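# Move three fridge bottles to cart tray, close fridge

## Task

Remove all three bottles from the refrigerator and place each one standing upright on the top tray of the cart, then close the refrigerator door completely. Do not drop any glass bottle from a height, and do not bang the door open or closed. At the end, release everything and move the robot away. The robot must not topple or be left leaning. Bottles or a door held in place only by the robot do not count.

## Robot and tools

ROBOT. TidyBot++: a wheeled base 0.54 m long, 0.50 m wide and 0.38 m tall on four powered casters. It carries one seven-joint arm with a two-finger gripper. The shoulder sits 0.12 m ahead of the base centre and 0.68 m above the floor. Segments: upper arm 0.42 m, forearm 0.31 m, hand 0.31 m from wrist to the hand point. Cameras: base_camera (644x364, pinhole) on the base, and wrist_camera (644x476, fisheye) looking along the hand. The arm begins folded with the hand pointing down.

FRAMES. Base frame: origin on the floor below the base centre, x forward, y left, z up. hand_pose is reported in it and gives the point midway between the finger pads; its z axis runs out along the fingers, and the fingers move along its y axis. The odometry frame is the base frame at the start.

TOOLS.
- execute_actions: arguments "actions" (a list holding one action, or empty to just read state and images) and optional "cameras" (list of "base_camera", "wrist_camera", "all"; omitted or null gives all, [] gives none). An action may hold "base", "joints", "speeds"; its motions start together.
  "base" holds exactly one key, each an offset from where the base last reported itself, not a pose: translate_m (metres, forward positive, -2 to 2), strafe_m (metres, left positive, -2 to 2), rotate_rad (radians, counter-clockwise from above positive, -6.3 to 6.3).
  "joints" is one dictionary for the single arm, keyed by name, with absolute targets in radians: joint_1_rad (any angle; turns the arm about vertical, positive is clockwise from above, opposite to rotate_rad), joint_2_rad shoulder -2.249 to 2.249, joint_3_rad any angle (upper-arm roll), joint_4_rad elbow -2.579 to 2.579, joint_5_rad any angle (forearm roll), joint_6_rad wrist -2.099 to 2.099, joint_7_rad any angle (hand roll; hand down, positive is counter-clockwise from above, and at 1.57 the fingers open toward left and right). gripper_pos is 0 (open, about 85 mm gap) to 1 (closed); gap is roughly 85 x (1 - gripper_pos) mm. Done tolerances: ±0.039 for joints 1-4, ±0.056 for 5-7, ±0.03 gripper. Any-angle joints take the short way, so turn large amounts in steps below half a turn.
  "speeds" caps top speeds for that action only: translate_m and strafe_m 0.05 to 0.5 m/s, rotate_rad 0.1 to 1.57 rad/s (defaults are the maximums). A base move needing over 8.667 s is refused; no action runs beyond 15 s. Unknown keys or out-of-range values refuse the whole call.
- wait: "seconds" 0 to 10; commands nothing and returns state and images.
- zoom_image: "camera" and "region" [x0, y0, x1, y1] in that camera's pixels, origin top-left, at most 504 by 504.
- finished_scene: "scene" is the current scene number; ends it for good.

ARM GEOMETRY. With joint_1_rad = 0, joint_3_rad = 3.14, joint_5_rad = 0 the arm moves in the vertical plane of the base x axis. Lean from vertical (forward positive): upper arm = joint_2_rad; forearm = joint_2_rad - joint_4_rad; hand = joint_2_rad - joint_4_rad - joint_6_rad. Reach ahead of the shoulder is the sum of length x sin(lean), height above it the sum of length x cos(lean). A downward-pointing hand reaches at most about 0.94 m above the floor, and only near the base. Closed fingertips extend about 20 mm beyond the hand point.

RESULT LINES. base_status and joint_status report how each motion ended: done, off_target (stopped short, may still push), contact_stop, time_out (target dropped, holding). A base that is blocked can still read done while short. "joint command not followed" with a "cause:" line means arm targets were held back (e.g. self-collision); joints then read not_followed and may retry later. For the gripper at 1, done means nothing is held; off_target means an object stopped the fingers. on_its_own lists uncommanded effects. base_odometry counts wheel turns (slip counts; drifts a few cm and degrees), heading in -3.142 to 3.142, base_tilt in degrees. motor_effort gives percent of maximum, peak in brackets. "ARM HIT" means a hard hit against the base or the arm itself. Motor temperatures list one value per arm joint; MOTOR HOT warns from 60 °C, and an OVER-TEMPERATURE FAULT at 75 °C lets the arm sink, with affected keys reading limit_stop_at_motor_heat (resend targets).

ACCURACY. Friction and load leave the hand a centimetre or two off, more when stretched or carrying. To correct, send each joint its last command plus (wanted minus read). While holding an object, never send a joint its read angle, or it sinks. Trust images over hand_pose.

AVOID. Dropping bottles, yanking or slamming the door, driving while the arm is caught on something high (tipping), pushing a raised hand sideways, base pushing into obstacles, torque faults (joints 1-4 fault at 104.5 N m, 5-7 at 51.3), and long holding that overheats motors. The simulation runs while you think and the robot keeps its last command. Finish with gripper open and the robot backed off.

Each tool is called after "Request:" as name(argument=value, ...) on one line, values as JSON.

## Session

Request:
execute_actions(actions=[])

Scene clock: 0.00 s.
Motor temperatures (°C, as the motors report them): [31 28 26 25 33 38 38]
base_odometry: x=+0.000 y=+0.000 heading=+0.000 (m, m, rad; odometry frame)
base_tilt: forward=-0.4 right=-0.1 (deg)
base_status: not commanded
joint_positions: joint_1_rad=+0.016 joint_2_rad=-0.360 joint_3_rad=+3.102 joint_4_rad=-2.529 joint_5_rad=+0.007 joint_6_rad=-0.835 joint_7_rad=+1.540 gripper_pos=+0.000
joint_status: not commanded
motor_effort: joint_1_rad=+0 joint_2_rad=-3 joint_3_rad=+0 joint_4_rad=+18 joint_5_rad=-1 joint_6_rad=+2 joint_7_rad=+0 (%)
hand_pose: x=+0.2729 y=+0.0017 z=+0.5901 quat_wxyz=(+0.008, +0.998, -0.002, +0.069) (m; base frame)
pictures: base_camera, wrist_camera
Images, in order (width x height): base_camera 644x364, wrist_camera 644x476.

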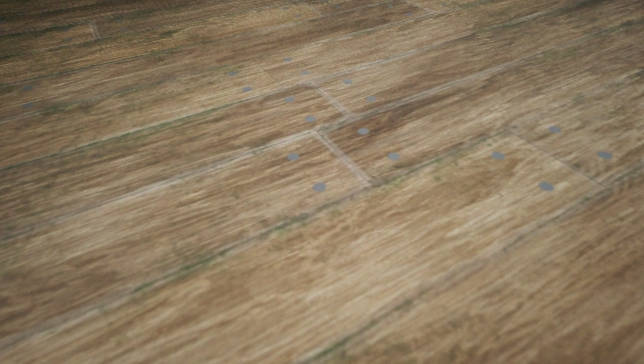

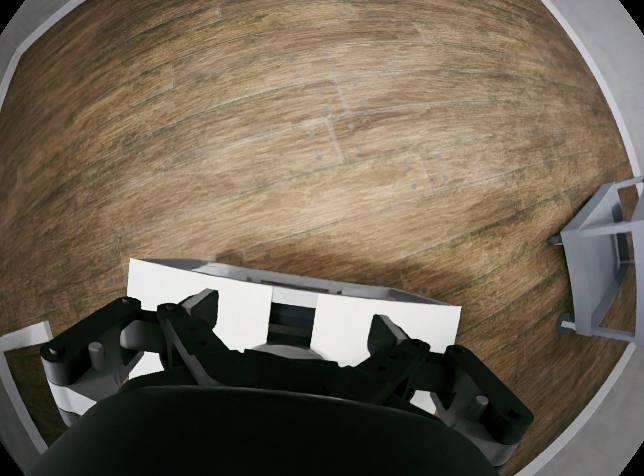

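Request:
execute_actions(actions=[{"joints":{"joint_6_rad":0.9}}], cameras=["wrist_camera"])

Scene clock: 7.87 s.
Motor temperatures (°C, as the motors report them): [31 28 26 25 33 38 38]
base_odometry: x=+0.000 y=+0.000 heading=+0.000 (m, m, rad; odometry frame)
base_tilt: forward=-0.3 right=-0.2 (deg)
base_status: not commanded
joint_positions: joint_1_rad=+0.016 joint_2_rad=-0.361 joint_3_rad=+3.102 joint_4_rad=-2.529 joint_5_rad=+0.007 joint_6_rad=+0.890 joint_7_rad=+1.540 gripper_pos=+0.000
joint_status: all done
motor_effort: joint_1_rad=+0(0) joint_2_rad=-6(6) joint_3_rad=+0(0) joint_4_rad=+20(20) joint_5_rad=-1(2) joint_6_rad=+8(8) joint_7_rad=+0(1) (%)
hand_pose: x=+0.5277 y=+0.0159 z=+0.9886 quat_wxyz=(-0.016, +0.596, +0.006, +0.803) (m; base frame)
pictures: wrist_camera
camera_calibration (this result's frames):
wrist_camera: T_world_to_cam=[[-0.0210899, -0.996381, 0.0823448, -0.0680389], [0.223247, -0.0849768, -0.971051, 0.890533], [0.974534, -0.00209611, 0.224231, -0.59935], [0, 0, 0, 1]] pos_world=[0.383843, 0.00662569, 1.00475]
Images, in order (width x height): wrist_camera 644x476.

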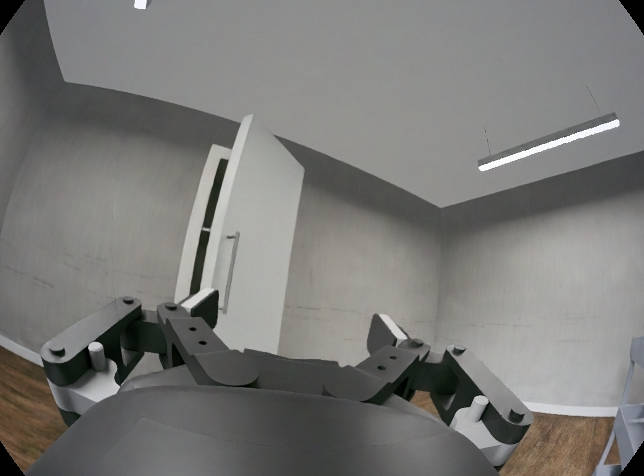

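Request:
execute_actions(actions=[{"joints":{"joint_6_rad":0.4}}], cameras=["wrist_camera"])

Scene clock: 17.67 s.
Motor temperatures (°C, as the motors report them): [31 28 26 25 33 38 38]
base_odometry: x=+0.000 y=+0.000 heading=+0.000 (m, m, rad; odometry frame)
base_tilt: forward=-0.3 right=-0.2 (deg)
base_status: not commanded
joint_positions: joint_1_rad=+0.016 joint_2_rad=-0.362 joint_3_rad=+3.102 joint_4_rad=-2.529 joint_5_rad=+0.007 joint_6_rad=+0.409 joint_7_rad=+1.540 gripper_pos=+0.000
joint_status: all done
motor_effort: joint_1_rad=+0(1) joint_2_rad=-6(7) joint_3_rad=+0(0) joint_4_rad=+20(22) joint_5_rad=-1(2) joint_6_rad=+8(10) joint_7_rad=+0(0) (%)
hand_pose: x=+0.5355 y=+0.0132 z=+0.8407 quat_wxyz=(-0.010, +0.770, +0.004, +0.638) (m; base frame)
pictures: wrist_camera
camera_calibration (this result's frames):
wrist_camera: T_world_to_cam=[[0.0130872, -0.995242, 0.0965483, -0.0886659], [-0.251374, -0.0967303, -0.963044, 0.99252], [0.967801, -0.0116662, -0.251444, -0.170219], [0, 0, 0, 1]] pos_world=[0.415393, 0.0057768, 0.9216]
Images, in order (width x height): wrist_camera 644x476.

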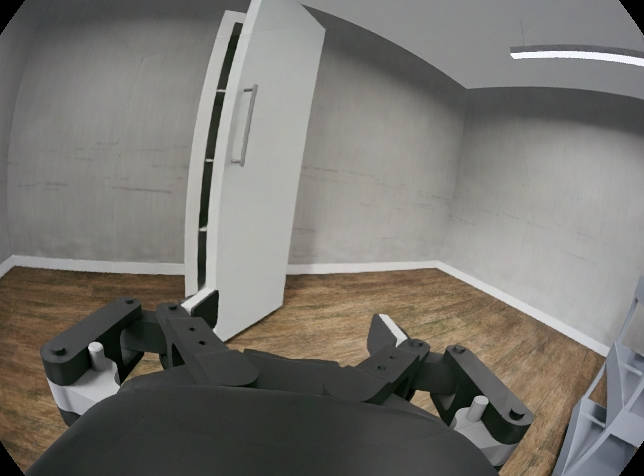

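Request:
execute_actions(actions=[{"base":{"strafe_m":0.9}}], cameras=["wrist_camera"])

Request:
execute_actions(actions=[{"base":{"translate_m":0.6}}], cameras=["wrist_camera"])

Scene clock: 44.30 s.
Motor temperatures (°C, as the motors report them): [31 28 26 26 33 38 38]
base_odometry: x=-0.001 y=+0.867 heading=+0.003 (m, m, rad; odometry frame)
base_tilt: forward=-0.3 right=-0.1 (deg)
base_status: strafe_m time_out (by the wheels' count: +0.867 of +0.900)
joint_positions: joint_1_rad=+0.014 joint_2_rad=-0.361 joint_3_rad=+3.099 joint_4_rad=-2.528 joint_5_rad=+0.007 joint_6_rad=+0.405 joint_7_rad=+1.540 gripper_pos=+0.000
joint_status: not commanded
motor_effort: joint_1_rad=+0(7) joint_2_rad=-4(24) joint_3_rad=+0(10) joint_4_rad=+20(25) joint_5_rad=-1(4) joint_6_rad=+8(10) joint_7_rad=+0(0) (%)
hand_pose: x=+0.5355 y=+0.0152 z=+0.8394 quat_wxyz=(-0.011, +0.771, +0.006, +0.636) (m; base frame)
pictures: wrist_camera
camera_calibration (this result's frames):
wrist_camera: T_world_to_cam=[[0.0177296, -0.995064, 0.097634, -0.090008], [-0.254974, -0.0989205, -0.961875, 0.992462], [0.966785, -0.00784053, -0.25547, -0.166617], [0, 0, 0, 1]] pos_world=[0.415731, 0.00730472, 0.920846]
Images, in order (width x height): wrist_camera 644x476.

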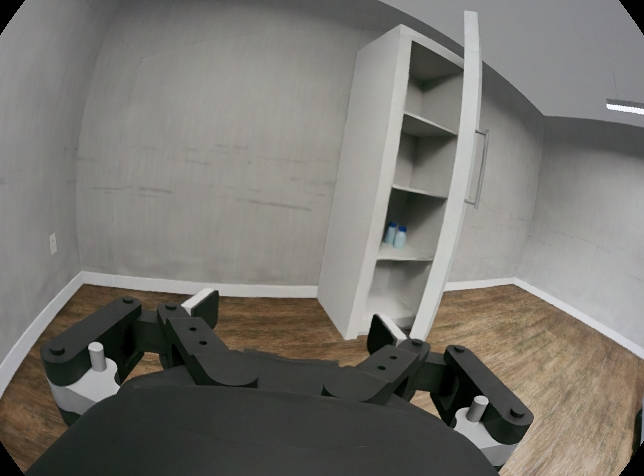

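not run: a stop came earlier in this reply.

Request:
execute_actions(actions=[{"base":{"rotate_rad":0.3}}], cameras=["wrist_camera"])

Scene clock: 72.40 s.
Motor temperatures (°C, as the motors report them): [31 28 26 26 33 38 38]
base_odometry: x=-0.001 y=+0.867 heading=+0.303 (m, m, rad; odometry frame)
base_tilt: forward=-0.4 right=-0.2 (deg)
base_status: done
joint_positions: joint_1_rad=+0.014 joint_2_rad=-0.361 joint_3_rad=+3.099 joint_4_rad=-2.528 joint_5_rad=+0.007 joint_6_rad=+0.405 joint_7_rad=+1.540 gripper_pos=+0.000
joint_status: not commanded
motor_effort: joint_1_rad=+0(2) joint_2_rad=-6(6) joint_3_rad=+0(1) joint_4_rad=+20(20) joint_5_rad=-1(1) joint_6_rad=+8(8) joint_7_rad=+0(0) (%)
hand_pose: x=+0.5355 y=+0.0152 z=+0.8394 quat_wxyz=(-0.011, +0.771, +0.006, +0.636) (m; base frame)
pictures: wrist_camera
camera_calibration (this result's frames):
wrist_camera: T_world_to_cam=[[0.0177315, -0.995064, 0.0976348, -0.0900088], [-0.254974, -0.0989217, -0.961875, 0.992462], [0.966785, -0.00783889, -0.25547, -0.166617], [0, 0, 0, 1]] pos_world=[0.415731, 0.00730542, 0.920846]
Images, in order (width x height): wrist_camera 644x476.

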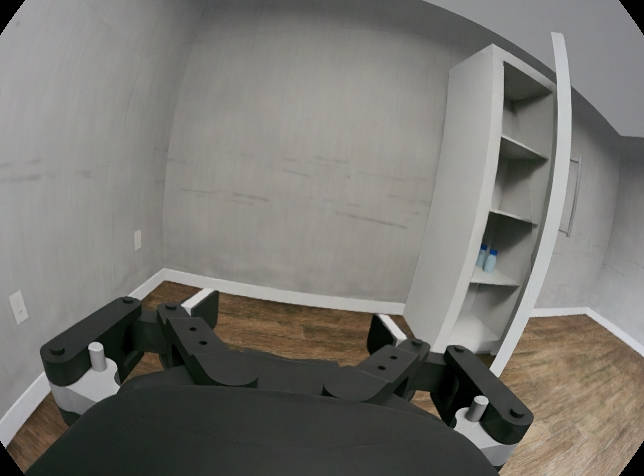

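Request:
execute_actions(actions=[{"base":{"strafe_m":-0.6}}], cameras=["wrist_camera"])

Scene clock: 89.33 s.
Motor temperatures (°C, as the motors report them): [31 28 26 26 33 38 38]
base_odometry: x=+0.179 y=+0.295 heading=+0.304 (m, m, rad; odometry frame)
base_tilt: forward=-0.3 right=-0.2 (deg)
base_status: done
joint_positions: joint_1_rad=+0.014 joint_2_rad=-0.361 joint_3_rad=+3.099 joint_4_rad=-2.528 joint_5_rad=+0.007 joint_6_rad=+0.405 joint_7_rad=+1.540 gripper_pos=+0.000
joint_status: not commanded
motor_effort: joint_1_rad=-1(0) joint_2_rad=-6(7) joint_3_rad=+0(1) joint_4_rad=+20(20) joint_5_rad=-1(1) joint_6_rad=+8(8) joint_7_rad=+0(0) (%)
hand_pose: x=+0.5355 y=+0.0152 z=+0.8394 quat_wxyz=(-0.011, +0.771, +0.006, +0.636) (m; base frame)
pictures: wrist_camera
camera_calibration (this result's frames):
wrist_camera: T_world_to_cam=[[0.0177314, -0.995064, 0.0976348, -0.0900088], [-0.254974, -0.0989217, -0.961875, 0.992462], [0.966785, -0.007839, -0.25547, -0.166617], [0, 0, 0, 1]] pos_world=[0.415731, 0.00730539, 0.920846]
Images, in order (width x height): wrist_camera 644x476.

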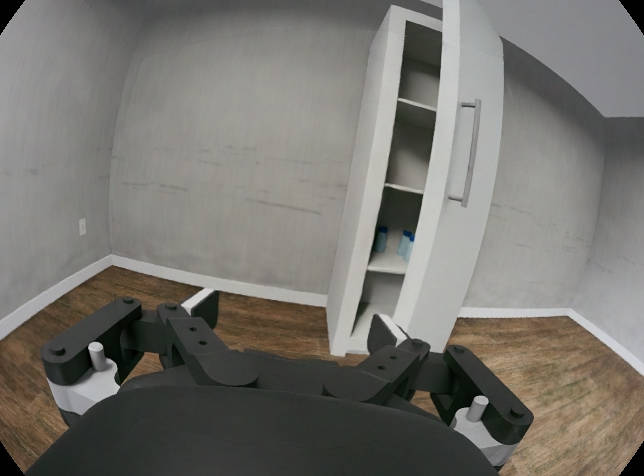

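Request:
execute_actions(actions=[{"base":{"translate_m":0.3},"joints":{"joint_2_rad":0.464,"joint_4_rad":-1.832,"joint_6_rad":0.726}}])

Scene clock: 101.33 s.
Motor temperatures (°C, as the motors report them): [31 28 26 26 33 38 38]
base_odometry: x=+0.466 y=+0.384 heading=+0.303 (m, m, rad; odometry frame)
base_tilt: forward=-0.3 right=-0.1 (deg)
base_status: done
joint_positions: joint_1_rad=+0.014 joint_2_rad=+0.462 joint_3_rad=+3.099 joint_4_rad=-1.860 joint_5_rad=+0.007 joint_6_rad=+0.694 joint_7_rad=+1.540 gripper_pos=+0.000
joint_status: all done
motor_effort: joint_1_rad=-1(0) joint_2_rad=-32(34) joint_3_rad=-2(0) joint_4_rad=+18(21) joint_5_rad=+0(1) joint_6_rad=+8(9) joint_7_rad=+0(1) (%)
hand_pose: x=+0.8464 y=+0.0173 z=+0.8261 quat_wxyz=(-0.025, +0.727, -0.005, +0.686) (m; base frame)
pictures: base_camera, wrist_camera
camera_calibration (this result's frames):
wrist_camera: T_world_to_cam=[[0.00680572, -0.998105, 0.0611514, -0.0526617], [-0.125196, -0.0615221, -0.990223, 0.972063], [0.992109, -0.000916749, -0.125378, -0.599601], [0, 0, 0, 1]] pos_world=[0.716926, 0.00669173, 0.890602]
Images, in order (width x height): base_camera 644x364, wrist_camera 644x476.

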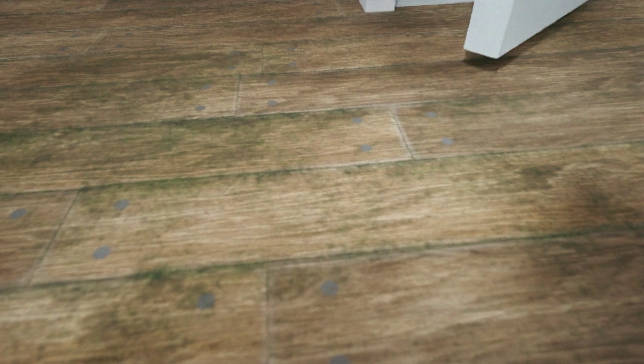

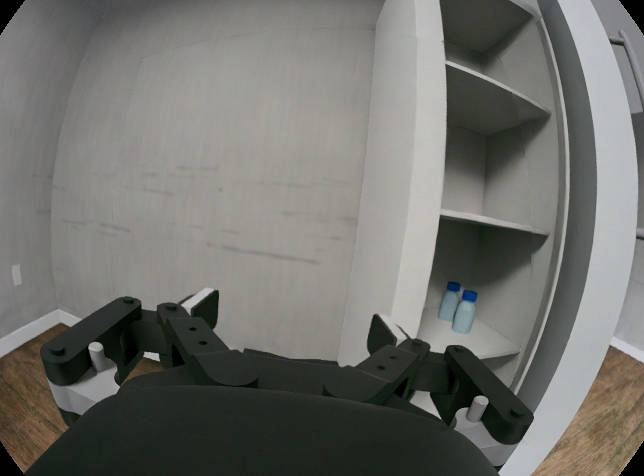

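Request:
execute_actions(actions=[{"base":{"translate_m":0.2},"joints":{"gripper_pos":1.0}}])

Scene clock: 118.33 s.
Motor temperatures (°C, as the motors report them): [31 29 26 27 33 38 38]
base_odometry: x=+0.657 y=+0.444 heading=+0.303 (m, m, rad; odometry frame)
base_tilt: forward=-0.3 right=-0.2 (deg)
base_status: done
joint_positions: joint_1_rad=+0.014 joint_2_rad=+0.467 joint_3_rad=+3.099 joint_4_rad=-1.854 joint_5_rad=+0.007 joint_6_rad=+0.696 joint_7_rad=+1.540 gripper_pos=+0.999
joint_status: all done
motor_effort: joint_1_rad=-1(1) joint_2_rad=-32(34) joint_3_rad=-2(3) joint_4_rad=+19(19) joint_5_rad=-1(1) joint_6_rad=+8(9) joint_7_rad=+0(0) (%)
hand_pose: x=+0.8485 y=+0.0172 z=+0.8267 quat_wxyz=(-0.025, +0.726, -0.005, +0.687) (m; base frame)
pictures: base_camera, wrist_camera
camera_calibration (this result's frames):
wrist_camera: T_world_to_cam=[[0.00644919, -0.998122, 0.0609106, -0.0522564], [-0.121723, -0.0612425, -0.990673, 0.970341], [0.992543, -0.00102519, -0.12189, -0.604879], [0, 0, 0, 1]] pos_world=[0.718819, 0.00664776, 0.890745]
Images, in order (width x height): base_camera 644x364, wrist_camera 644x476.

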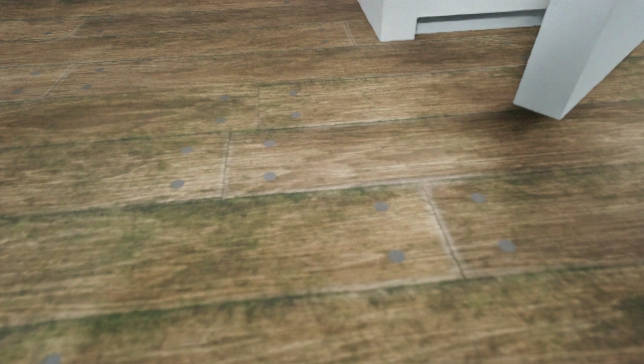

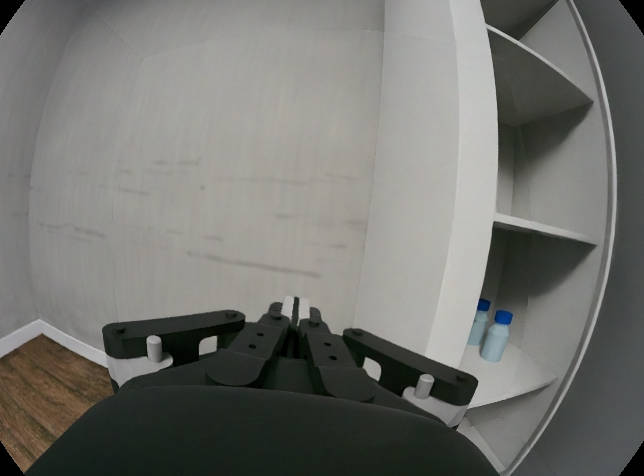

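Request:
execute_actions(actions=[{"base":{"strafe_m":-0.5},"speeds":{"strafe_m":0.1}}])

Scene clock: 133.47 s.
Motor temperatures (°C, as the motors report them): [31 29 26 27 33 39 38]
base_odometry: x=+0.806 y=-0.034 heading=+0.303 (m, m, rad; odometry frame)
base_tilt: forward=-0.3 right=-0.2 (deg)
base_status: done
joint_positions: joint_1_rad=+0.006 joint_2_rad=+0.458 joint_3_rad=+3.094 joint_4_rad=-1.851 joint_5_rad=+0.007 joint_6_rad=+0.697 joint_7_rad=+1.540 gripper_pos=+0.999
joint_status: not commanded
motor_effort: joint_1_rad=-1(11) joint_2_rad=-31(33) joint_3_rad=-2(7) joint_4_rad=+19(31) joint_5_rad=-1(2) joint_6_rad=+9(9) joint_7_rad=+0(1) (%)
hand_pose: x=+0.8475 y=+0.0269 z=+0.8359 quat_wxyz=(-0.031, +0.721, -0.001, +0.692) (m; base frame)
pictures: base_camera, wrist_camera
camera_calibration (this result's frames):
wrist_camera: T_world_to_cam=[[0.0192816, -0.998094, 0.058617, -0.0521796], [-0.10687, -0.0603495, -0.99244, 0.96877], [0.994086, 0.0128714, -0.10783, -0.616173], [0, 0, 0, 1]] pos_world=[0.717068, 0.0143157, 0.898062]
Images, in order (width x height): base_camera 644x364, wrist_camera 644x476.

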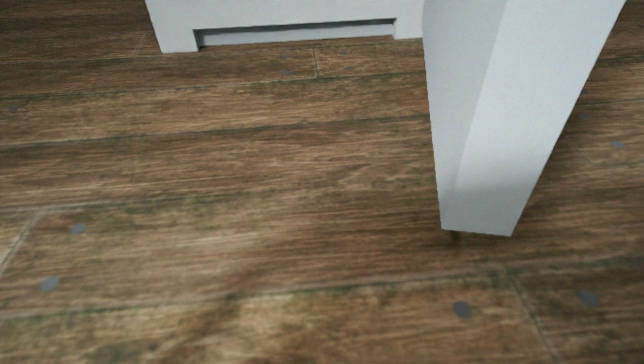

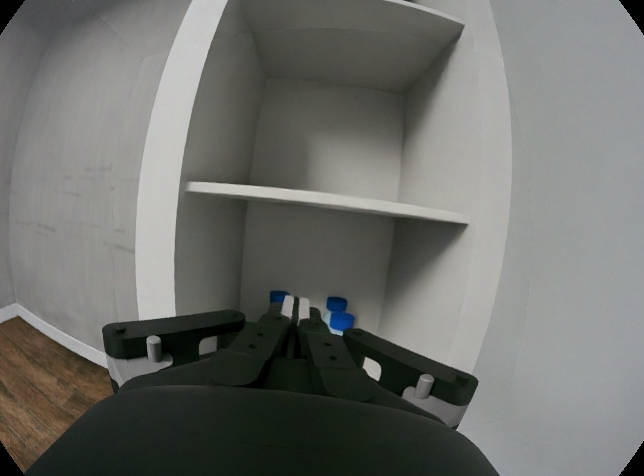

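Request:
execute_actions(actions=[{"base":{"strafe_m":-0.25},"speeds":{"strafe_m":0.08}}])

Scene clock: 146.67 s.
Motor temperatures (°C, as the motors report them): [31 30 26 27 33 39 38]
base_odometry: x=+0.880 y=-0.272 heading=+0.303 (m, m, rad; odometry frame)
base_tilt: forward=-0.3 right=-0.2 (deg)
base_status: done
joint_positions: joint_1_rad=-0.011 joint_2_rad=+0.458 joint_3_rad=+3.084 joint_4_rad=-1.851 joint_5_rad=+0.007 joint_6_rad=+0.698 joint_7_rad=+1.540 gripper_pos=+0.999
joint_status: not commanded
motor_effort: joint_1_rad=+5(10) joint_2_rad=-30(32) joint_3_rad=+2(6) joint_4_rad=+18(20) joint_5_rad=-1(4) joint_6_rad=+8(9) joint_7_rad=+0(0) (%)
hand_pose: x=+0.8465 y=+0.0446 z=+0.8361 quat_wxyz=(-0.041, +0.721, +0.006, +0.692) (m; base frame)
pictures: base_camera, wrist_camera
camera_calibration (this result's frames):
wrist_camera: T_world_to_cam=[[0.0445349, -0.997533, 0.0542696, -0.0522581], [-0.105063, -0.058699, -0.992732, 0.968616], [0.993468, 0.0385095, -0.107418, -0.616368], [0, 0, 0, 1]] pos_world=[0.716435, 0.0284636, 0.898203]
Images, in order (width x height): base_camera 644x364, wrist_camera 644x476.

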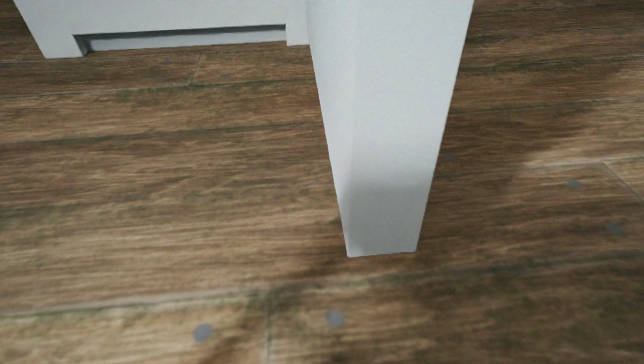

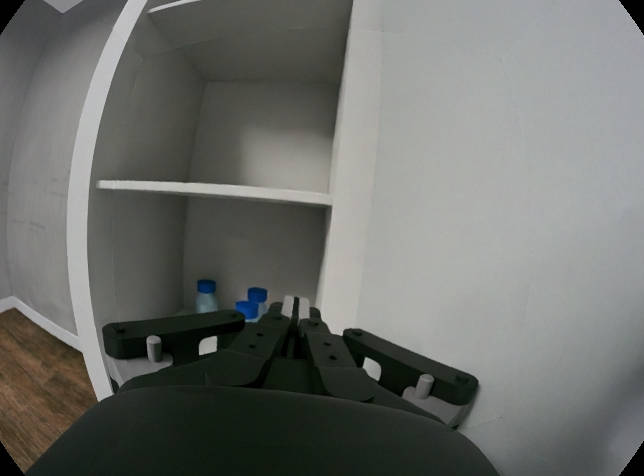

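Request:
execute_actions(actions=[{"base":{"strafe_m":0.25},"joints":{"gripper_pos":0.0,"joint_6_rad":0.45}}], cameras=["wrist_camera"])

Scene clock: 159.97 s.
Motor temperatures (°C, as the motors report them): [31 30 26 27 33 39 38]
base_odometry: x=+0.806 y=-0.033 heading=+0.304 (m, m, rad; odometry frame)
base_tilt: forward=-0.3 right=-0.2 (deg)
base_status: done
joint_positions: joint_1_rad=+0.010 joint_2_rad=+0.468 joint_3_rad=+3.098 joint_4_rad=-1.848 joint_5_rad=+0.007 joint_6_rad=+0.463 joint_7_rad=+1.540 gripper_pos=+0.000
joint_status: all done
motor_effort: joint_1_rad=+0(5) joint_2_rad=-31(33) joint_3_rad=-2(4) joint_4_rad=+18(20) joint_5_rad=-1(3) joint_6_rad=+8(9) joint_7_rad=+0(0) (%)
hand_pose: x=+0.8381 y=+0.0214 z=+0.7585 quat_wxyz=(-0.025, +0.799, -0.003, +0.601) (m; base frame)
pictures: wrist_camera
camera_calibration (this result's frames):
wrist_camera: T_world_to_cam=[[0.0289195, -0.997558, 0.0635735, -0.0647431], [-0.340759, -0.0696291, -0.937569, 1.04529], [0.939706, 0.00545073, -0.341941, -0.391787], [0, 0, 0, 1]] pos_world=[0.726227, 0.0103328, 0.850175]
Images, in order (width x height): wrist_camera 644x476.

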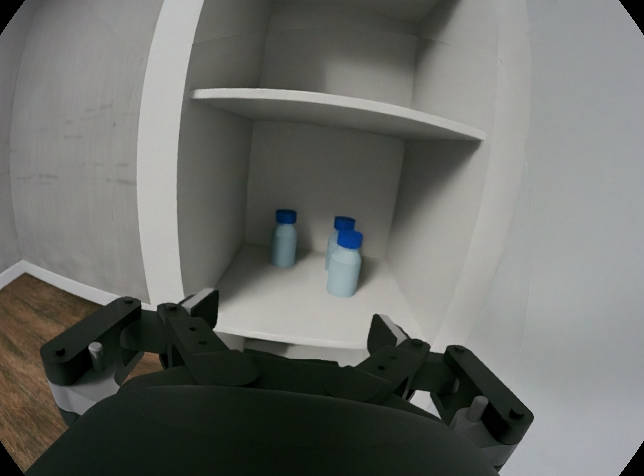

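Request:
execute_actions(actions=[{"joints":{"joint_1_rad":0.0,"joint_2_rad":1.017,"joint_4_rad":-2.478,"joint_6_rad":1.925}}], cameras=[])

Request:
execute_actions(actions=[{"base":{"translate_m":0.3}}])

Scene clock: 183.17 s.
Motor temperatures (°C, as the motors report them): [31 31 26 27 33 39 38]
base_odometry: x=+0.806 y=-0.033 heading=+0.304 (m, m, rad; odometry frame)
base_tilt: forward=-0.3 right=-0.2 (deg)
base_status: not commanded
joint_positions: joint_1_rad=+0.010 joint_2_rad=+1.010 joint_3_rad=+3.098 joint_4_rad=-2.452 joint_5_rad=+0.007 joint_6_rad=+1.897 joint_7_rad=+1.540 gripper_pos=+0.000
joint_status: all done
motor_effort: joint_1_rad=+0(0) joint_2_rad=-29(34) joint_3_rad=-2(2) joint_4_rad=+0(18) joint_5_rad=-1(1) joint_6_rad=+9(9) joint_7_rad=+0(0) (%)
hand_pose: x=+0.6874 y=+0.0135 z=+0.6102 quat_wxyz=(-0.032, +0.704, -0.018, +0.709) (m; base frame)
pictures: none
No camera images: the call's "cameras" was empty. Leave "cameras" out to get every camera's image.

Scene clock: 185.07 s.
Motor temperatures (°C, as the motors report them): [31 31 26 27 33 39 38]
base_odometry: x=+1.092 y=+0.057 heading=+0.305 (m, m, rad; odometry frame)
base_tilt: forward=-0.3 right=-0.2 (deg)
base_status: done
joint_positions: joint_1_rad=+0.010 joint_2_rad=+1.010 joint_3_rad=+3.098 joint_4_rad=-2.455 joint_5_rad=+0.007 joint_6_rad=+1.897 joint_7_rad=+1.540 gripper_pos=+0.000
joint_status: not commanded
motor_effort: joint_1_rad=-1(0) joint_2_rad=-30(31) joint_3_rad=-2(3) joint_4_rad=+0(2) joint_5_rad=-1(1) joint_6_rad=+9(9) joint_7_rad=+1(0) (%)
hand_pose: x=+0.6862 y=+0.0135 z=+0.6091 quat_wxyz=(-0.032, +0.706, -0.018, +0.708) (m; base frame)
pictures: base_camera, wrist_camera
camera_calibration (this result's frames):
wrist_camera: T_world_to_cam=[[-0.00632839, -0.9994, 0.0340584, -0.0165462], [-0.0658543, -0.0335686, -0.997264, 0.700101], [0.997809, -0.00855397, -0.0656023, -0.508119], [0, 0, 0, 1]] pos_world=[0.553006, 0.00261869, 0.665416]
Images, in order (width x height): base_camera 644x364, wrist_camera 644x476.

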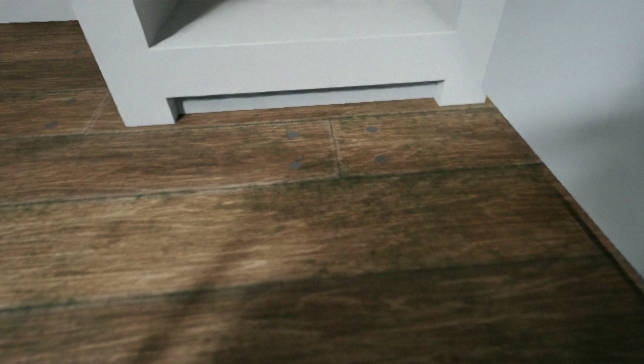

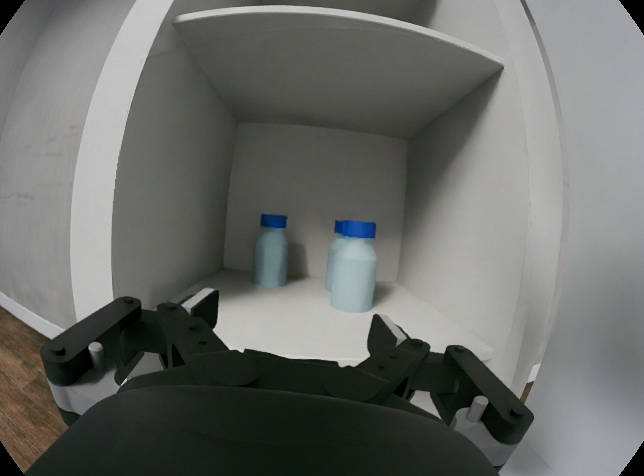

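Request:
execute_actions(actions=[{"joints":{"joint_1_rad":0.06,"joint_2_rad":1.054,"joint_4_rad":-1.557,"joint_6_rad":1.041}}], cameras=["wrist_camera"])

Scene clock: 202.60 s.
Motor temperatures (°C, as the motors report them): [31 31 26 27 33 39 38]
base_odometry: x=+1.092 y=+0.057 heading=+0.305 (m, m, rad; odometry frame)
base_tilt: forward=-0.3 right=-0.2 (deg)
base_status: not commanded
joint_positions: joint_1_rad=+0.034 joint_2_rad=+1.042 joint_3_rad=+3.098 joint_4_rad=-1.582 joint_5_rad=+0.007 joint_6_rad=+1.073 joint_7_rad=+1.540 gripper_pos=+0.000
joint_status: all done
motor_effort: joint_1_rad=-1(1) joint_2_rad=-42(42) joint_3_rad=-3(2) joint_4_rad=+15(15) joint_5_rad=-1(1) joint_6_rad=+9(9) joint_7_rad=+0(0) (%)
hand_pose: x=+0.9487 y=-0.0042 z=+0.6275 quat_wxyz=(-0.021, +0.700, -0.025, +0.714) (m; base frame)
pictures: wrist_camera
camera_calibration (this result's frames):
wrist_camera: T_world_to_cam=[[-0.0325358, -0.998711, 0.0389704, -0.0114525], [-0.0506207, -0.0372944, -0.998021, 0.721137], [0.998188, -0.0344441, -0.049342, -0.779651], [0, 0, 0, 1]] pos_world=[0.81437, -0.0113977, 0.681687]
Images, in order (width x height): wrist_camera 644x476.

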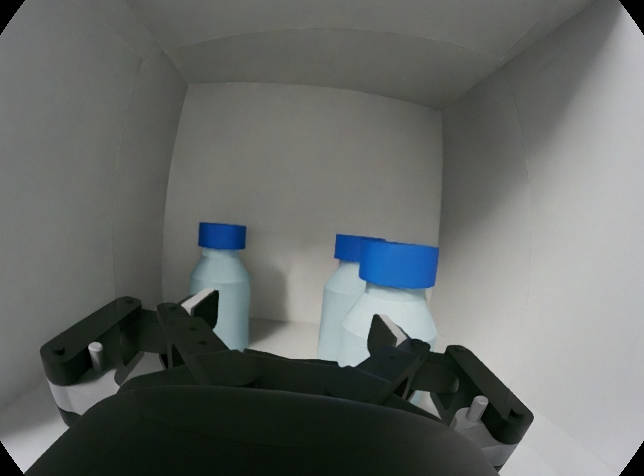

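Request:
execute_actions(actions=[{"base":{"translate_m":-0.08}}], cameras=[])

Request:
execute_actions(actions=[{"joints":{"joint_1_rad":0.12}}], cameras=["wrist_camera"])

Scene clock: 213.33 s.
Motor temperatures (°C, as the motors report them): [31 31 26 27 33 39 38]
base_odometry: x=+1.016 y=+0.033 heading=+0.304 (m, m, rad; odometry frame)
base_tilt: forward=-0.3 right=-0.2 (deg)
base_status: done
joint_positions: joint_1_rad=+0.035 joint_2_rad=+1.045 joint_3_rad=+3.098 joint_4_rad=-1.580 joint_5_rad=+0.007 joint_6_rad=+1.072 joint_7_rad=+1.540 gripper_pos=+0.000
joint_status: not commanded
motor_effort: joint_1_rad=-1(2) joint_2_rad=-42(43) joint_3_rad=-2(3) joint_4_rad=+14(16) joint_5_rad=-1(1) joint_6_rad=+9(9) joint_7_rad=+0(0) (%)
hand_pose: x=+0.9493 y=-0.0056 z=+0.6267 quat_wxyz=(-0.020, +0.700, -0.025, +0.714) (m; base frame)
pictures: none
No camera images: the call's "cameras" was empty. Leave "cameras" out to get every camera's image.

Scene clock: 214.23 s.
Motor temperatures (°C, as the motors report them): [31 31 26 27 33 39 38]
base_odometry: x=+1.016 y=+0.033 heading=+0.304 (m, m, rad; odometry frame)
base_tilt: forward=-0.3 right=-0.2 (deg)
base_status: not commanded
joint_positions: joint_1_rad=+0.108 joint_2_rad=+1.045 joint_3_rad=+3.098 joint_4_rad=-1.580 joint_5_rad=+0.007 joint_6_rad=+1.072 joint_7_rad=+1.540 gripper_pos=+0.000
joint_status: all done
motor_effort: joint_1_rad=-1(2) joint_2_rad=-42(42) joint_3_rad=-3(4) joint_4_rad=+14(15) joint_5_rad=-1(0) joint_6_rad=+9(9) joint_7_rad=+0(1) (%)
hand_pose: x=+0.9467 y=-0.0662 z=+0.6267 quat_wxyz=(+0.006, +0.698, -0.051, +0.714) (m; base frame)
pictures: wrist_camera
camera_calibration (this result's frames):
wrist_camera: T_world_to_cam=[[-0.107043, -0.993482, 0.039181, -0.00265771], [-0.0532919, -0.0336177, -0.998013, 0.720733], [0.992825, -0.108918, -0.049346, -0.779683], [0, 0, 0, 1]] pos_world=[0.812214, -0.0633329, 0.68093]
Images, in order (width x height): wrist_camera 644x476.

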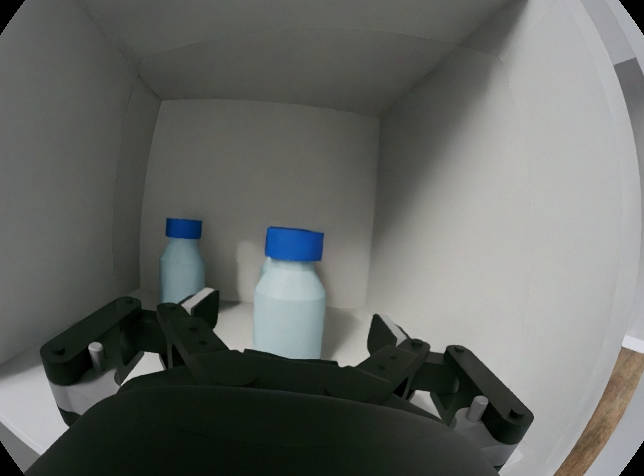

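Centered now. Advance.

Request:
execute_actions(actions=[{"base":{"translate_m":0.08},"speeds":{"translate_m":0.1}}], cameras=["wrist_camera"])

Scene clock: 223.23 s.
Motor temperatures (°C, as the motors report them): [31 32 26 27 33 39 38]
base_odometry: x=+1.092 y=+0.057 heading=+0.305 (m, m, rad; odometry frame)
base_tilt: forward=-0.2 right=-0.2 (deg)
base_status: done
joint_positions: joint_1_rad=+0.108 joint_2_rad=+1.045 joint_3_rad=+3.098 joint_4_rad=-1.579 joint_5_rad=+0.007 joint_6_rad=+1.072 joint_7_rad=+1.540 gripper_pos=+0.000
joint_status: not commanded
motor_effort: joint_1_rad=-1(4) joint_2_rad=-42(43) joint_3_rad=-2(4) joint_4_rad=+14(15) joint_5_rad=+0(0) joint_6_rad=+8(9) joint_7_rad=+0(0) (%)
hand_pose: x=+0.9469 y=-0.0663 z=+0.6263 quat_wxyz=(+0.006, +0.698, -0.051, +0.714) (m; base frame)
pictures: wrist_camera
camera_calibration (this result's frames):
wrist_camera: T_world_to_cam=[[-0.107058, -0.993481, 0.0391684, -0.00262674], [-0.0535756, -0.0335732, -0.997999, 0.720573], [0.992808, -0.108943, -0.049632, -0.779726], [0, 0, 0, 1]] pos_world=[0.812442, -0.0633631, 0.680535]
Images, in order (width x height): wrist_camera 644x476.

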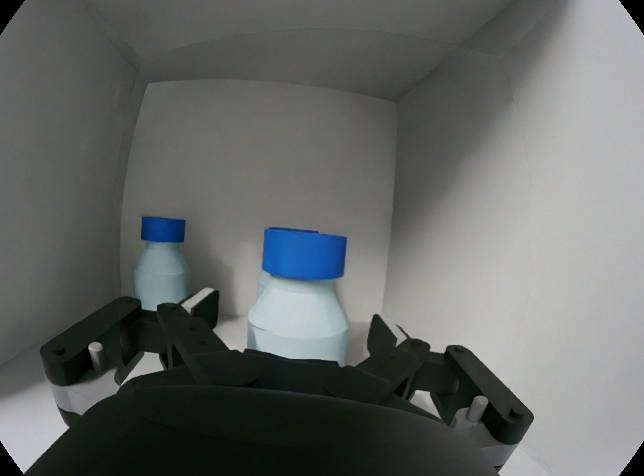

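Request:
execute_actions(actions=[{"joints":{"gripper_pos":1.0}}], cameras=[])

Scene clock: 228.97 s.
Motor temperatures (°C, as the motors report them): [31 32 26 27 33 39 38]
base_odometry: x=+1.092 y=+0.057 heading=+0.305 (m, m, rad; odometry frame)
base_tilt: forward=-0.3 right=-0.2 (deg)
base_status: not commanded
joint_positions: joint_1_rad=+0.110 joint_2_rad=+1.042 joint_3_rad=+3.098 joint_4_rad=-1.579 joint_5_rad=+0.007 joint_6_rad=+1.072 joint_7_rad=+1.540 gripper_pos=+0.999
joint_status: all done
motor_effort: joint_1_rad=-1(5) joint_2_rad=-40(42) joint_3_rad=-2(4) joint_4_rad=+14(15) joint_5_rad=-1(1) joint_6_rad=+7(9) joint_7_rad=+0(0) (%)
hand_pose: x=+0.9470 y=-0.0674 z=+0.6288 quat_wxyz=(+0.006, +0.697, -0.051, +0.715) (m; base frame)
pictures: none
No camera images: the call's "cameras" was empty. Leave "cameras" out to get every camera's image.

Request:
execute_actions(actions=[], cameras=["wrist_camera"])

Scene clock: 235.40 s.
Motor temperatures (°C, as the motors report them): [31 32 26 27 33 39 38]
base_odometry: x=+1.092 y=+0.057 heading=+0.305 (m, m, rad; odometry frame)
base_tilt: forward=-0.2 right=-0.1 (deg)
base_status: not commanded
joint_positions: joint_1_rad=+0.110 joint_2_rad=+1.042 joint_3_rad=+3.098 joint_4_rad=-1.579 joint_5_rad=+0.007 joint_6_rad=+1.072 joint_7_rad=+1.540 gripper_pos=+0.999
joint_status: all done
motor_effort: joint_1_rad=-1(5) joint_2_rad=-40(42) joint_3_rad=-2(4) joint_4_rad=+14(15) joint_5_rad=-1(1) joint_6_rad=+7(9) joint_7_rad=+0(0) (%)
hand_pose: x=+0.9470 y=-0.0674 z=+0.6288 quat_wxyz=(+0.006, +0.697, -0.051, +0.715) (m; base frame)
pictures: wrist_camera
camera_calibration (this result's frames):
wrist_camera: T_world_to_cam=[[-0.108542, -0.99332, 0.03917, -0.00245047], [-0.0505624, -0.0338354, -0.998148, 0.720306], [0.992805, -0.110321, -0.0465521, -0.781832], [0, 0, 0, 1]] pos_world=[0.812361, -0.0643147, 0.682672]
Images, in order (width x height): wrist_camera 644x476.

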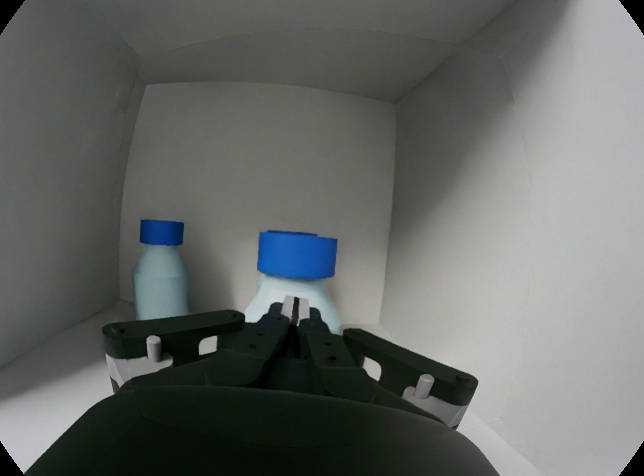

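Bottle is just beyond the fingertips. Reopen and advance ~5 cm.

Request:
execute_actions(actions=[{"joints":{"gripper_pos":0.0}}], cameras=[])

Request:
execute_actions(actions=[{"base":{"translate_m":0.055},"speeds":{"translate_m":0.1}}], cameras=[])

Request:
execute_actions(actions=[{"joints":{"gripper_pos":1.0}}], cameras=["wrist_camera"])

Scene clock: 246.60 s.
Motor temperatures (°C, as the motors report them): [31 33 26 27 33 39 38]
base_odometry: x=+1.092 y=+0.057 heading=+0.305 (m, m, rad; odometry frame)
base_tilt: forward=-0.3 right=-0.2 (deg)
base_status: not commanded
joint_positions: joint_1_rad=+0.110 joint_2_rad=+1.046 joint_3_rad=+3.098 joint_4_rad=-1.579 joint_5_rad=+0.007 joint_6_rad=+1.072 joint_7_rad=+1.540 gripper_pos=+0.000
joint_status: all done
motor_effort: joint_1_rad=+0(2) joint_2_rad=-42(42) joint_3_rad=-2(3) joint_4_rad=+15(15) joint_5_rad=-1(1) joint_6_rad=+8(9) joint_7_rad=+0(0) (%)
hand_pose: x=+0.9468 y=-0.0674 z=+0.6255 quat_wxyz=(+0.006, +0.699, -0.051, +0.713) (m; base frame)
pictures: none
No camera images: the call's "cameras" was empty. Leave "cameras" out to get every camera's image.

Scene clock: 247.73 s.
Motor temperatures (°C, as the motors report them): [31 33 26 27 33 39 38]
base_odometry: x=+1.145 y=+0.073 heading=+0.306 (m, m, rad; odometry frame)
base_tilt: forward=-0.3 right=-0.2 (deg)
base_status: done
joint_positions: joint_1_rad=+0.110 joint_2_rad=+1.047 joint_3_rad=+3.098 joint_4_rad=-1.578 joint_5_rad=+0.007 joint_6_rad=+1.072 joint_7_rad=+1.540 gripper_pos=+0.000
joint_status: not commanded
motor_effort: joint_1_rad=-1(4) joint_2_rad=-42(43) joint_3_rad=-3(3) joint_4_rad=+14(15) joint_5_rad=-1(1) joint_6_rad=+9(9) joint_7_rad=+0(0) (%)
hand_pose: x=+0.9470 y=-0.0675 z=+0.6257 quat_wxyz=(+0.006, +0.699, -0.051, +0.714) (m; base frame)
pictures: none
No camera images: the call's "cameras" was empty. Leave "cameras" out to get every camera's image.

Scene clock: 248.83 s.
Motor temperatures (°C, as the motors report them): [31 33 26 27 33 39 38]
base_odometry: x=+1.145 y=+0.073 heading=+0.306 (m, m, rad; odometry frame)
base_tilt: forward=-0.3 right=-0.2 (deg)
base_status: not commanded
joint_positions: joint_1_rad=+0.107 joint_2_rad=+1.035 joint_3_rad=+3.095 joint_4_rad=-1.563 joint_5_rad=+0.008 joint_6_rad=+1.071 joint_7_rad=+1.540 gripper_pos=+0.451
joint_status: gripper_pos off_target (ended at +0.451, target +1.000)
motor_effort: joint_1_rad=+0(10) joint_2_rad=-40(43) joint_3_rad=-2(5) joint_4_rad=+14(16) joint_5_rad=-1(6) joint_6_rad=+8(10) joint_7_rad=+0(5) (%)
hand_pose: x=+0.9516 y=-0.0640 z=+0.6420 quat_wxyz=(+0.004, +0.690, -0.050, +0.722) (m; base frame)
pictures: wrist_camera
camera_calibration (this result's frames):
wrist_camera: T_world_to_cam=[[-0.104789, -0.993825, 0.0364861, -0.000919667], [-0.0285546, -0.0336662, -0.999025, 0.713399], [0.994084, -0.105728, -0.0248505, -0.800251], [0, 0, 0, 1]] pos_world=[0.815791, -0.0615058, 0.692851]
Images, in order (width x height): wrist_camera 644x476.

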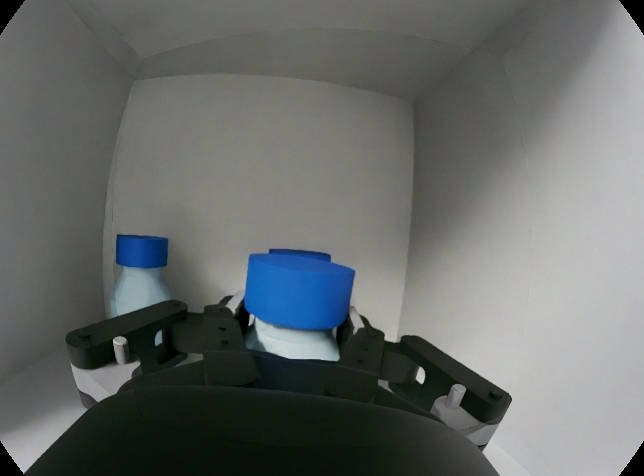

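Request:
execute_actions(actions=[{"joints":{"joint_1_rad":0.11,"joint_2_rad":1.0,"joint_4_rad":-1.557,"joint_6_rad":0.99}}], cameras=[])

Request:
execute_actions(actions=[{"base":{"translate_m":-0.6}}], cameras=["wrist_camera"])

Scene clock: 263.77 s.
Motor temperatures (°C, as the motors report them): [31 33 26 27 33 39 38]
base_odometry: x=+1.145 y=+0.073 heading=+0.306 (m, m, rad; odometry frame)
base_tilt: forward=-0.3 right=-0.1 (deg)
base_status: not commanded
joint_positions: joint_1_rad=+0.107 joint_2_rad=+1.014 joint_3_rad=+3.095 joint_4_rad=-1.563 joint_5_rad=+0.008 joint_6_rad=+1.016 joint_7_rad=+1.540 gripper_pos=+0.451
joint_status: all done
motor_effort: joint_1_rad=-1(2) joint_2_rad=-43(44) joint_3_rad=-3(3) joint_4_rad=+15(15) joint_5_rad=-1(2) joint_6_rad=+9(9) joint_7_rad=+0(0) (%)
hand_pose: x=+0.9529 y=-0.0635 z=+0.6421 quat_wxyz=(+0.004, +0.702, -0.050, +0.710) (m; base frame)
pictures: none
No camera images: the call's "cameras" was empty. Leave "cameras" out to get every camera's image.

Scene clock: 266.47 s.
Motor temperatures (°C, as the motors report them): [31 33 26 27 33 39 38]
base_odometry: x=+0.573 y=-0.108 heading=+0.306 (m, m, rad; odometry frame)
base_tilt: forward=-0.3 right=-0.1 (deg)
base_status: done
joint_positions: joint_1_rad=+0.107 joint_2_rad=+1.024 joint_3_rad=+3.095 joint_4_rad=-1.564 joint_5_rad=+0.008 joint_6_rad=+0.997 joint_7_rad=+1.540 gripper_pos=+0.451
joint_status: not commanded
motor_effort: joint_1_rad=-1(6) joint_2_rad=-47(49) joint_3_rad=-3(5) joint_4_rad=+18(20) joint_5_rad=+0(0) joint_6_rad=+12(13) joint_7_rad=+0(1) (%)
hand_pose: x=+0.9522 y=-0.0634 z=+0.6277 quat_wxyz=(+0.003, +0.712, -0.050, +0.700) (m; base frame)
pictures: wrist_camera
camera_calibration (this result's frames):
wrist_camera: T_world_to_cam=[[-0.0999555, -0.994244, 0.038573, -0.00566853], [-0.0919374, -0.0293723, -0.995331, 0.757441], [0.990735, -0.103035, -0.0884723, -0.757875], [0, 0, 0, 1]] pos_world=[0.819924, -0.0614759, 0.687072]
Images, in order (width x height): wrist_camera 644x476.

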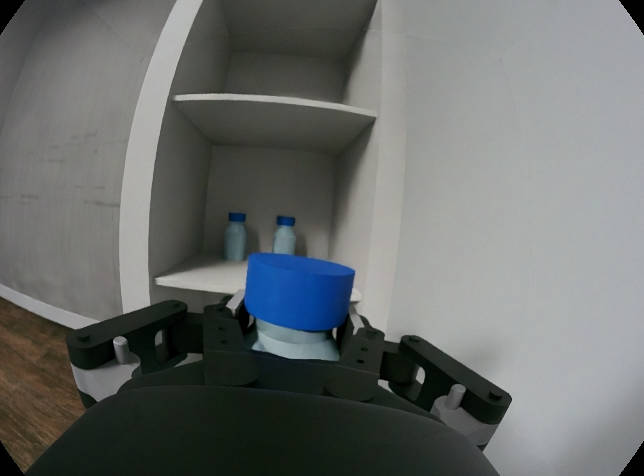

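Request:
execute_actions(actions=[{"base":{"translate_m":-0.4},"joints":{"joint_1_rad":0.0,"joint_2_rad":0.464,"joint_4_rad":-1.832,"joint_6_rad":0.726}}], cameras=[])

Request:
execute_actions(actions=[{"base":{"rotate_rad":-1.88}}])

Scene clock: 279.23 s.
Motor temperatures (°C, as the motors report them): [31 34 26 27 33 39 38]
base_odometry: x=+0.191 y=-0.229 heading=+0.307 (m, m, rad; odometry frame)
base_tilt: forward=-0.3 right=-0.2 (deg)
base_status: done
joint_positions: joint_1_rad=+0.024 joint_2_rad=+0.482 joint_3_rad=+3.095 joint_4_rad=-1.830 joint_5_rad=+0.008 joint_6_rad=+0.733 joint_7_rad=+1.540 gripper_pos=+0.451
joint_status: all done
motor_effort: joint_1_rad=+0(3) joint_2_rad=-37(50) joint_3_rad=-2(4) joint_4_rad=+22(24) joint_5_rad=-1(0) joint_6_rad=+12(13) joint_7_rad=+0(0) (%)
hand_pose: x=+0.8566 y=+0.0125 z=+0.8410 quat_wxyz=(-0.024, +0.709, -0.008, +0.704) (m; base frame)
pictures: none
No camera images: the call's "cameras" was empty. Leave "cameras" out to get every camera's image.

Scene clock: 282.07 s.
Motor temperatures (°C, as the motors report them): [31 34 26 27 33 39 38]
base_odometry: x=+0.191 y=-0.229 heading=-1.572 (m, m, rad; odometry frame)
base_tilt: forward=-0.2 right=-0.1 (deg)
base_status: done
joint_positions: joint_1_rad=+0.004 joint_2_rad=+0.488 joint_3_rad=+3.106 joint_4_rad=-1.839 joint_5_rad=+0.031 joint_6_rad=+0.729 joint_7_rad=+1.540 gripper_pos=+0.453
joint_status: not commanded
motor_effort: joint_1_rad=+0(23) joint_2_rad=-37(40) joint_3_rad=-2(16) joint_4_rad=+22(26) joint_5_rad=-1(15) joint_6_rad=+12(14) joint_7_rad=+0(2) (%)
hand_pose: x=+0.8551 y=+0.0252 z=+0.8297 quat_wxyz=(-0.025, +0.716, +0.008, +0.697) (m; base frame)
pictures: base_camera, wrist_camera
camera_calibration (this result's frames):
wrist_camera: T_world_to_cam=[[0.024112, -0.996499, 0.0800517, -0.0755952], [-0.0926037, -0.0819571, -0.992324, 0.951571], [0.995411, 0.0165139, -0.0942556, -0.636865], [0, 0, 0, 1]] pos_world=[0.723884, 0.0131746, 0.890291]
Images, in order (width x height): base_camera 644x364, wrist_camera 644x476.

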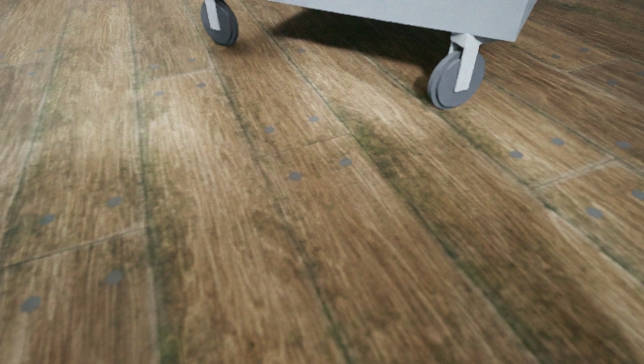

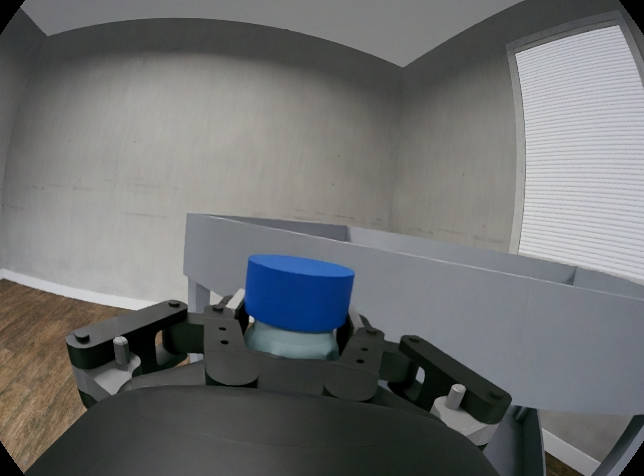

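Request:
execute_actions(actions=[{"joints":{"joint_2_rad":0.1,"joint_4_rad":-1.5,"joint_6_rad":-0.45}}], cameras=["wrist_camera"])

Scene clock: 296.87 s.
Motor temperatures (°C, as the motors report them): [31 34 26 27 33 39 38]
base_odometry: x=+0.191 y=-0.229 heading=-1.572 (m, m, rad; odometry frame)
base_tilt: forward=-0.3 right=-0.2 (deg)
base_status: not commanded
joint_positions: joint_1_rad=+0.004 joint_2_rad=+0.116 joint_3_rad=+3.106 joint_4_rad=-1.543 joint_5_rad=+0.031 joint_6_rad=-0.441 joint_7_rad=+1.540 gripper_pos=+0.453
joint_status: joint_4_rad off_target (ended at -1.543, target -1.500); the others done
motor_effort: joint_1_rad=+0(1) joint_2_rad=-28(39) joint_3_rad=-1(2) joint_4_rad=+26(26) joint_5_rad=-1(1) joint_6_rad=+10(13) joint_7_rad=+0(0) (%)
hand_pose: x=+0.7490 y=+0.0157 z=+0.9148 quat_wxyz=(-0.004, +0.867, +0.008, +0.497) (m; base frame)
pictures: wrist_camera
camera_calibration (this result's frames):
wrist_camera: T_world_to_cam=[[0.0479627, -0.993508, 0.103158, -0.128384], [-0.559422, -0.112278, -0.821243, 1.21911], [0.827494, -0.01832, -0.561176, 0.0303959], [0, 0, 0, 1]] pos_world=[0.663, 0.00988578, 1.03148]
Images, in order (width x height): wrist_camera 644x476.

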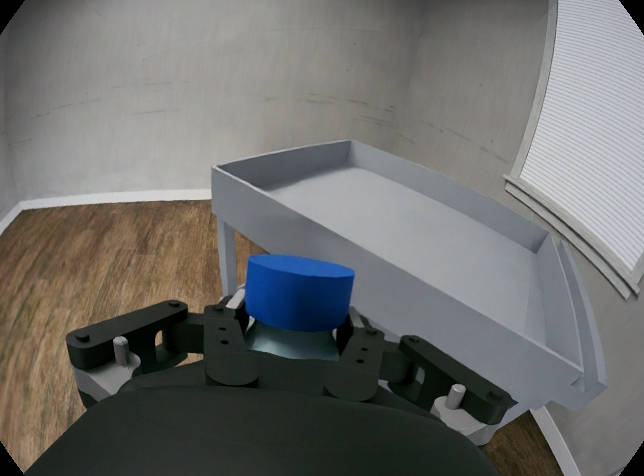

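Request:
execute_actions(actions=[{"base":{"translate_m":0.35},"joints":{"joint_2_rad":0.0,"joint_4_rad":-1.3,"joint_6_rad":-0.3}}])

Scene clock: 317.07 s.
Motor temperatures (°C, as the motors report them): [31 34 26 27 33 39 38]
base_odometry: x=+0.190 y=-0.579 heading=-1.573 (m, m, rad; odometry frame)
base_tilt: forward=-0.3 right=-0.1 (deg)
base_status: done
joint_positions: joint_1_rad=+0.004 joint_2_rad=+0.028 joint_3_rad=+3.106 joint_4_rad=-1.329 joint_5_rad=+0.031 joint_6_rad=-0.340 joint_7_rad=+1.540 gripper_pos=+0.453
joint_status: all done
motor_effort: joint_1_rad=-1(0) joint_2_rad=-25(30) joint_3_rad=-1(2) joint_4_rad=+27(30) joint_5_rad=-1(1) joint_6_rad=+12(12) joint_7_rad=+0(0) (%)
hand_pose: x=+0.7461 y=+0.0171 z=+1.1298 quat_wxyz=(-0.007, +0.750, +0.007, +0.661) (m; base frame)
pictures: base_camera, wrist_camera
camera_calibration (this result's frames):
wrist_camera: T_world_to_cam=[[0.00776893, -0.994411, 0.105292, -0.12137], [-0.192265, -0.104816, -0.975729, 1.29468], [0.981312, -0.0126637, -0.192005, -0.378472], [0, 0, 0, 1]] pos_world=[0.621263, 0.0102183, 1.20337]
Images, in order (width x height): base_camera 644x364, wrist_camera 644x476.

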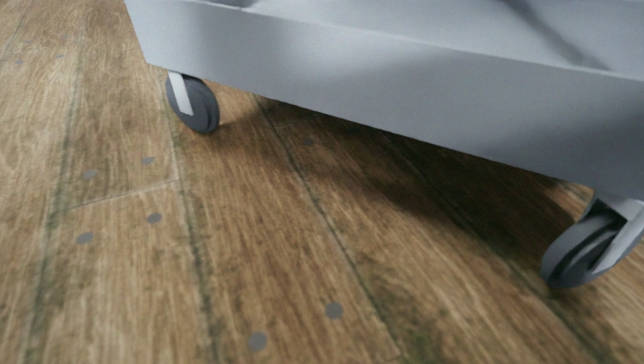

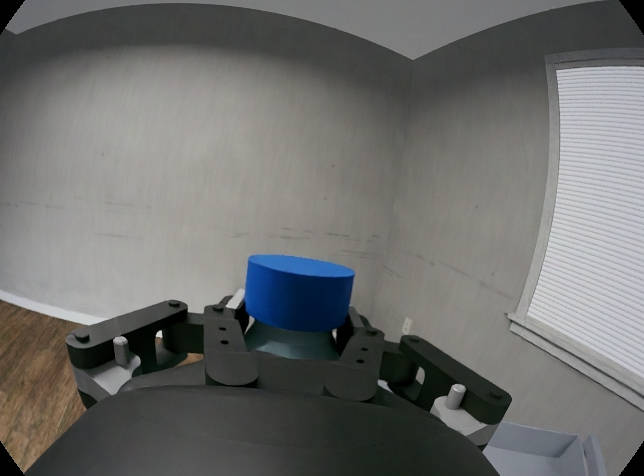

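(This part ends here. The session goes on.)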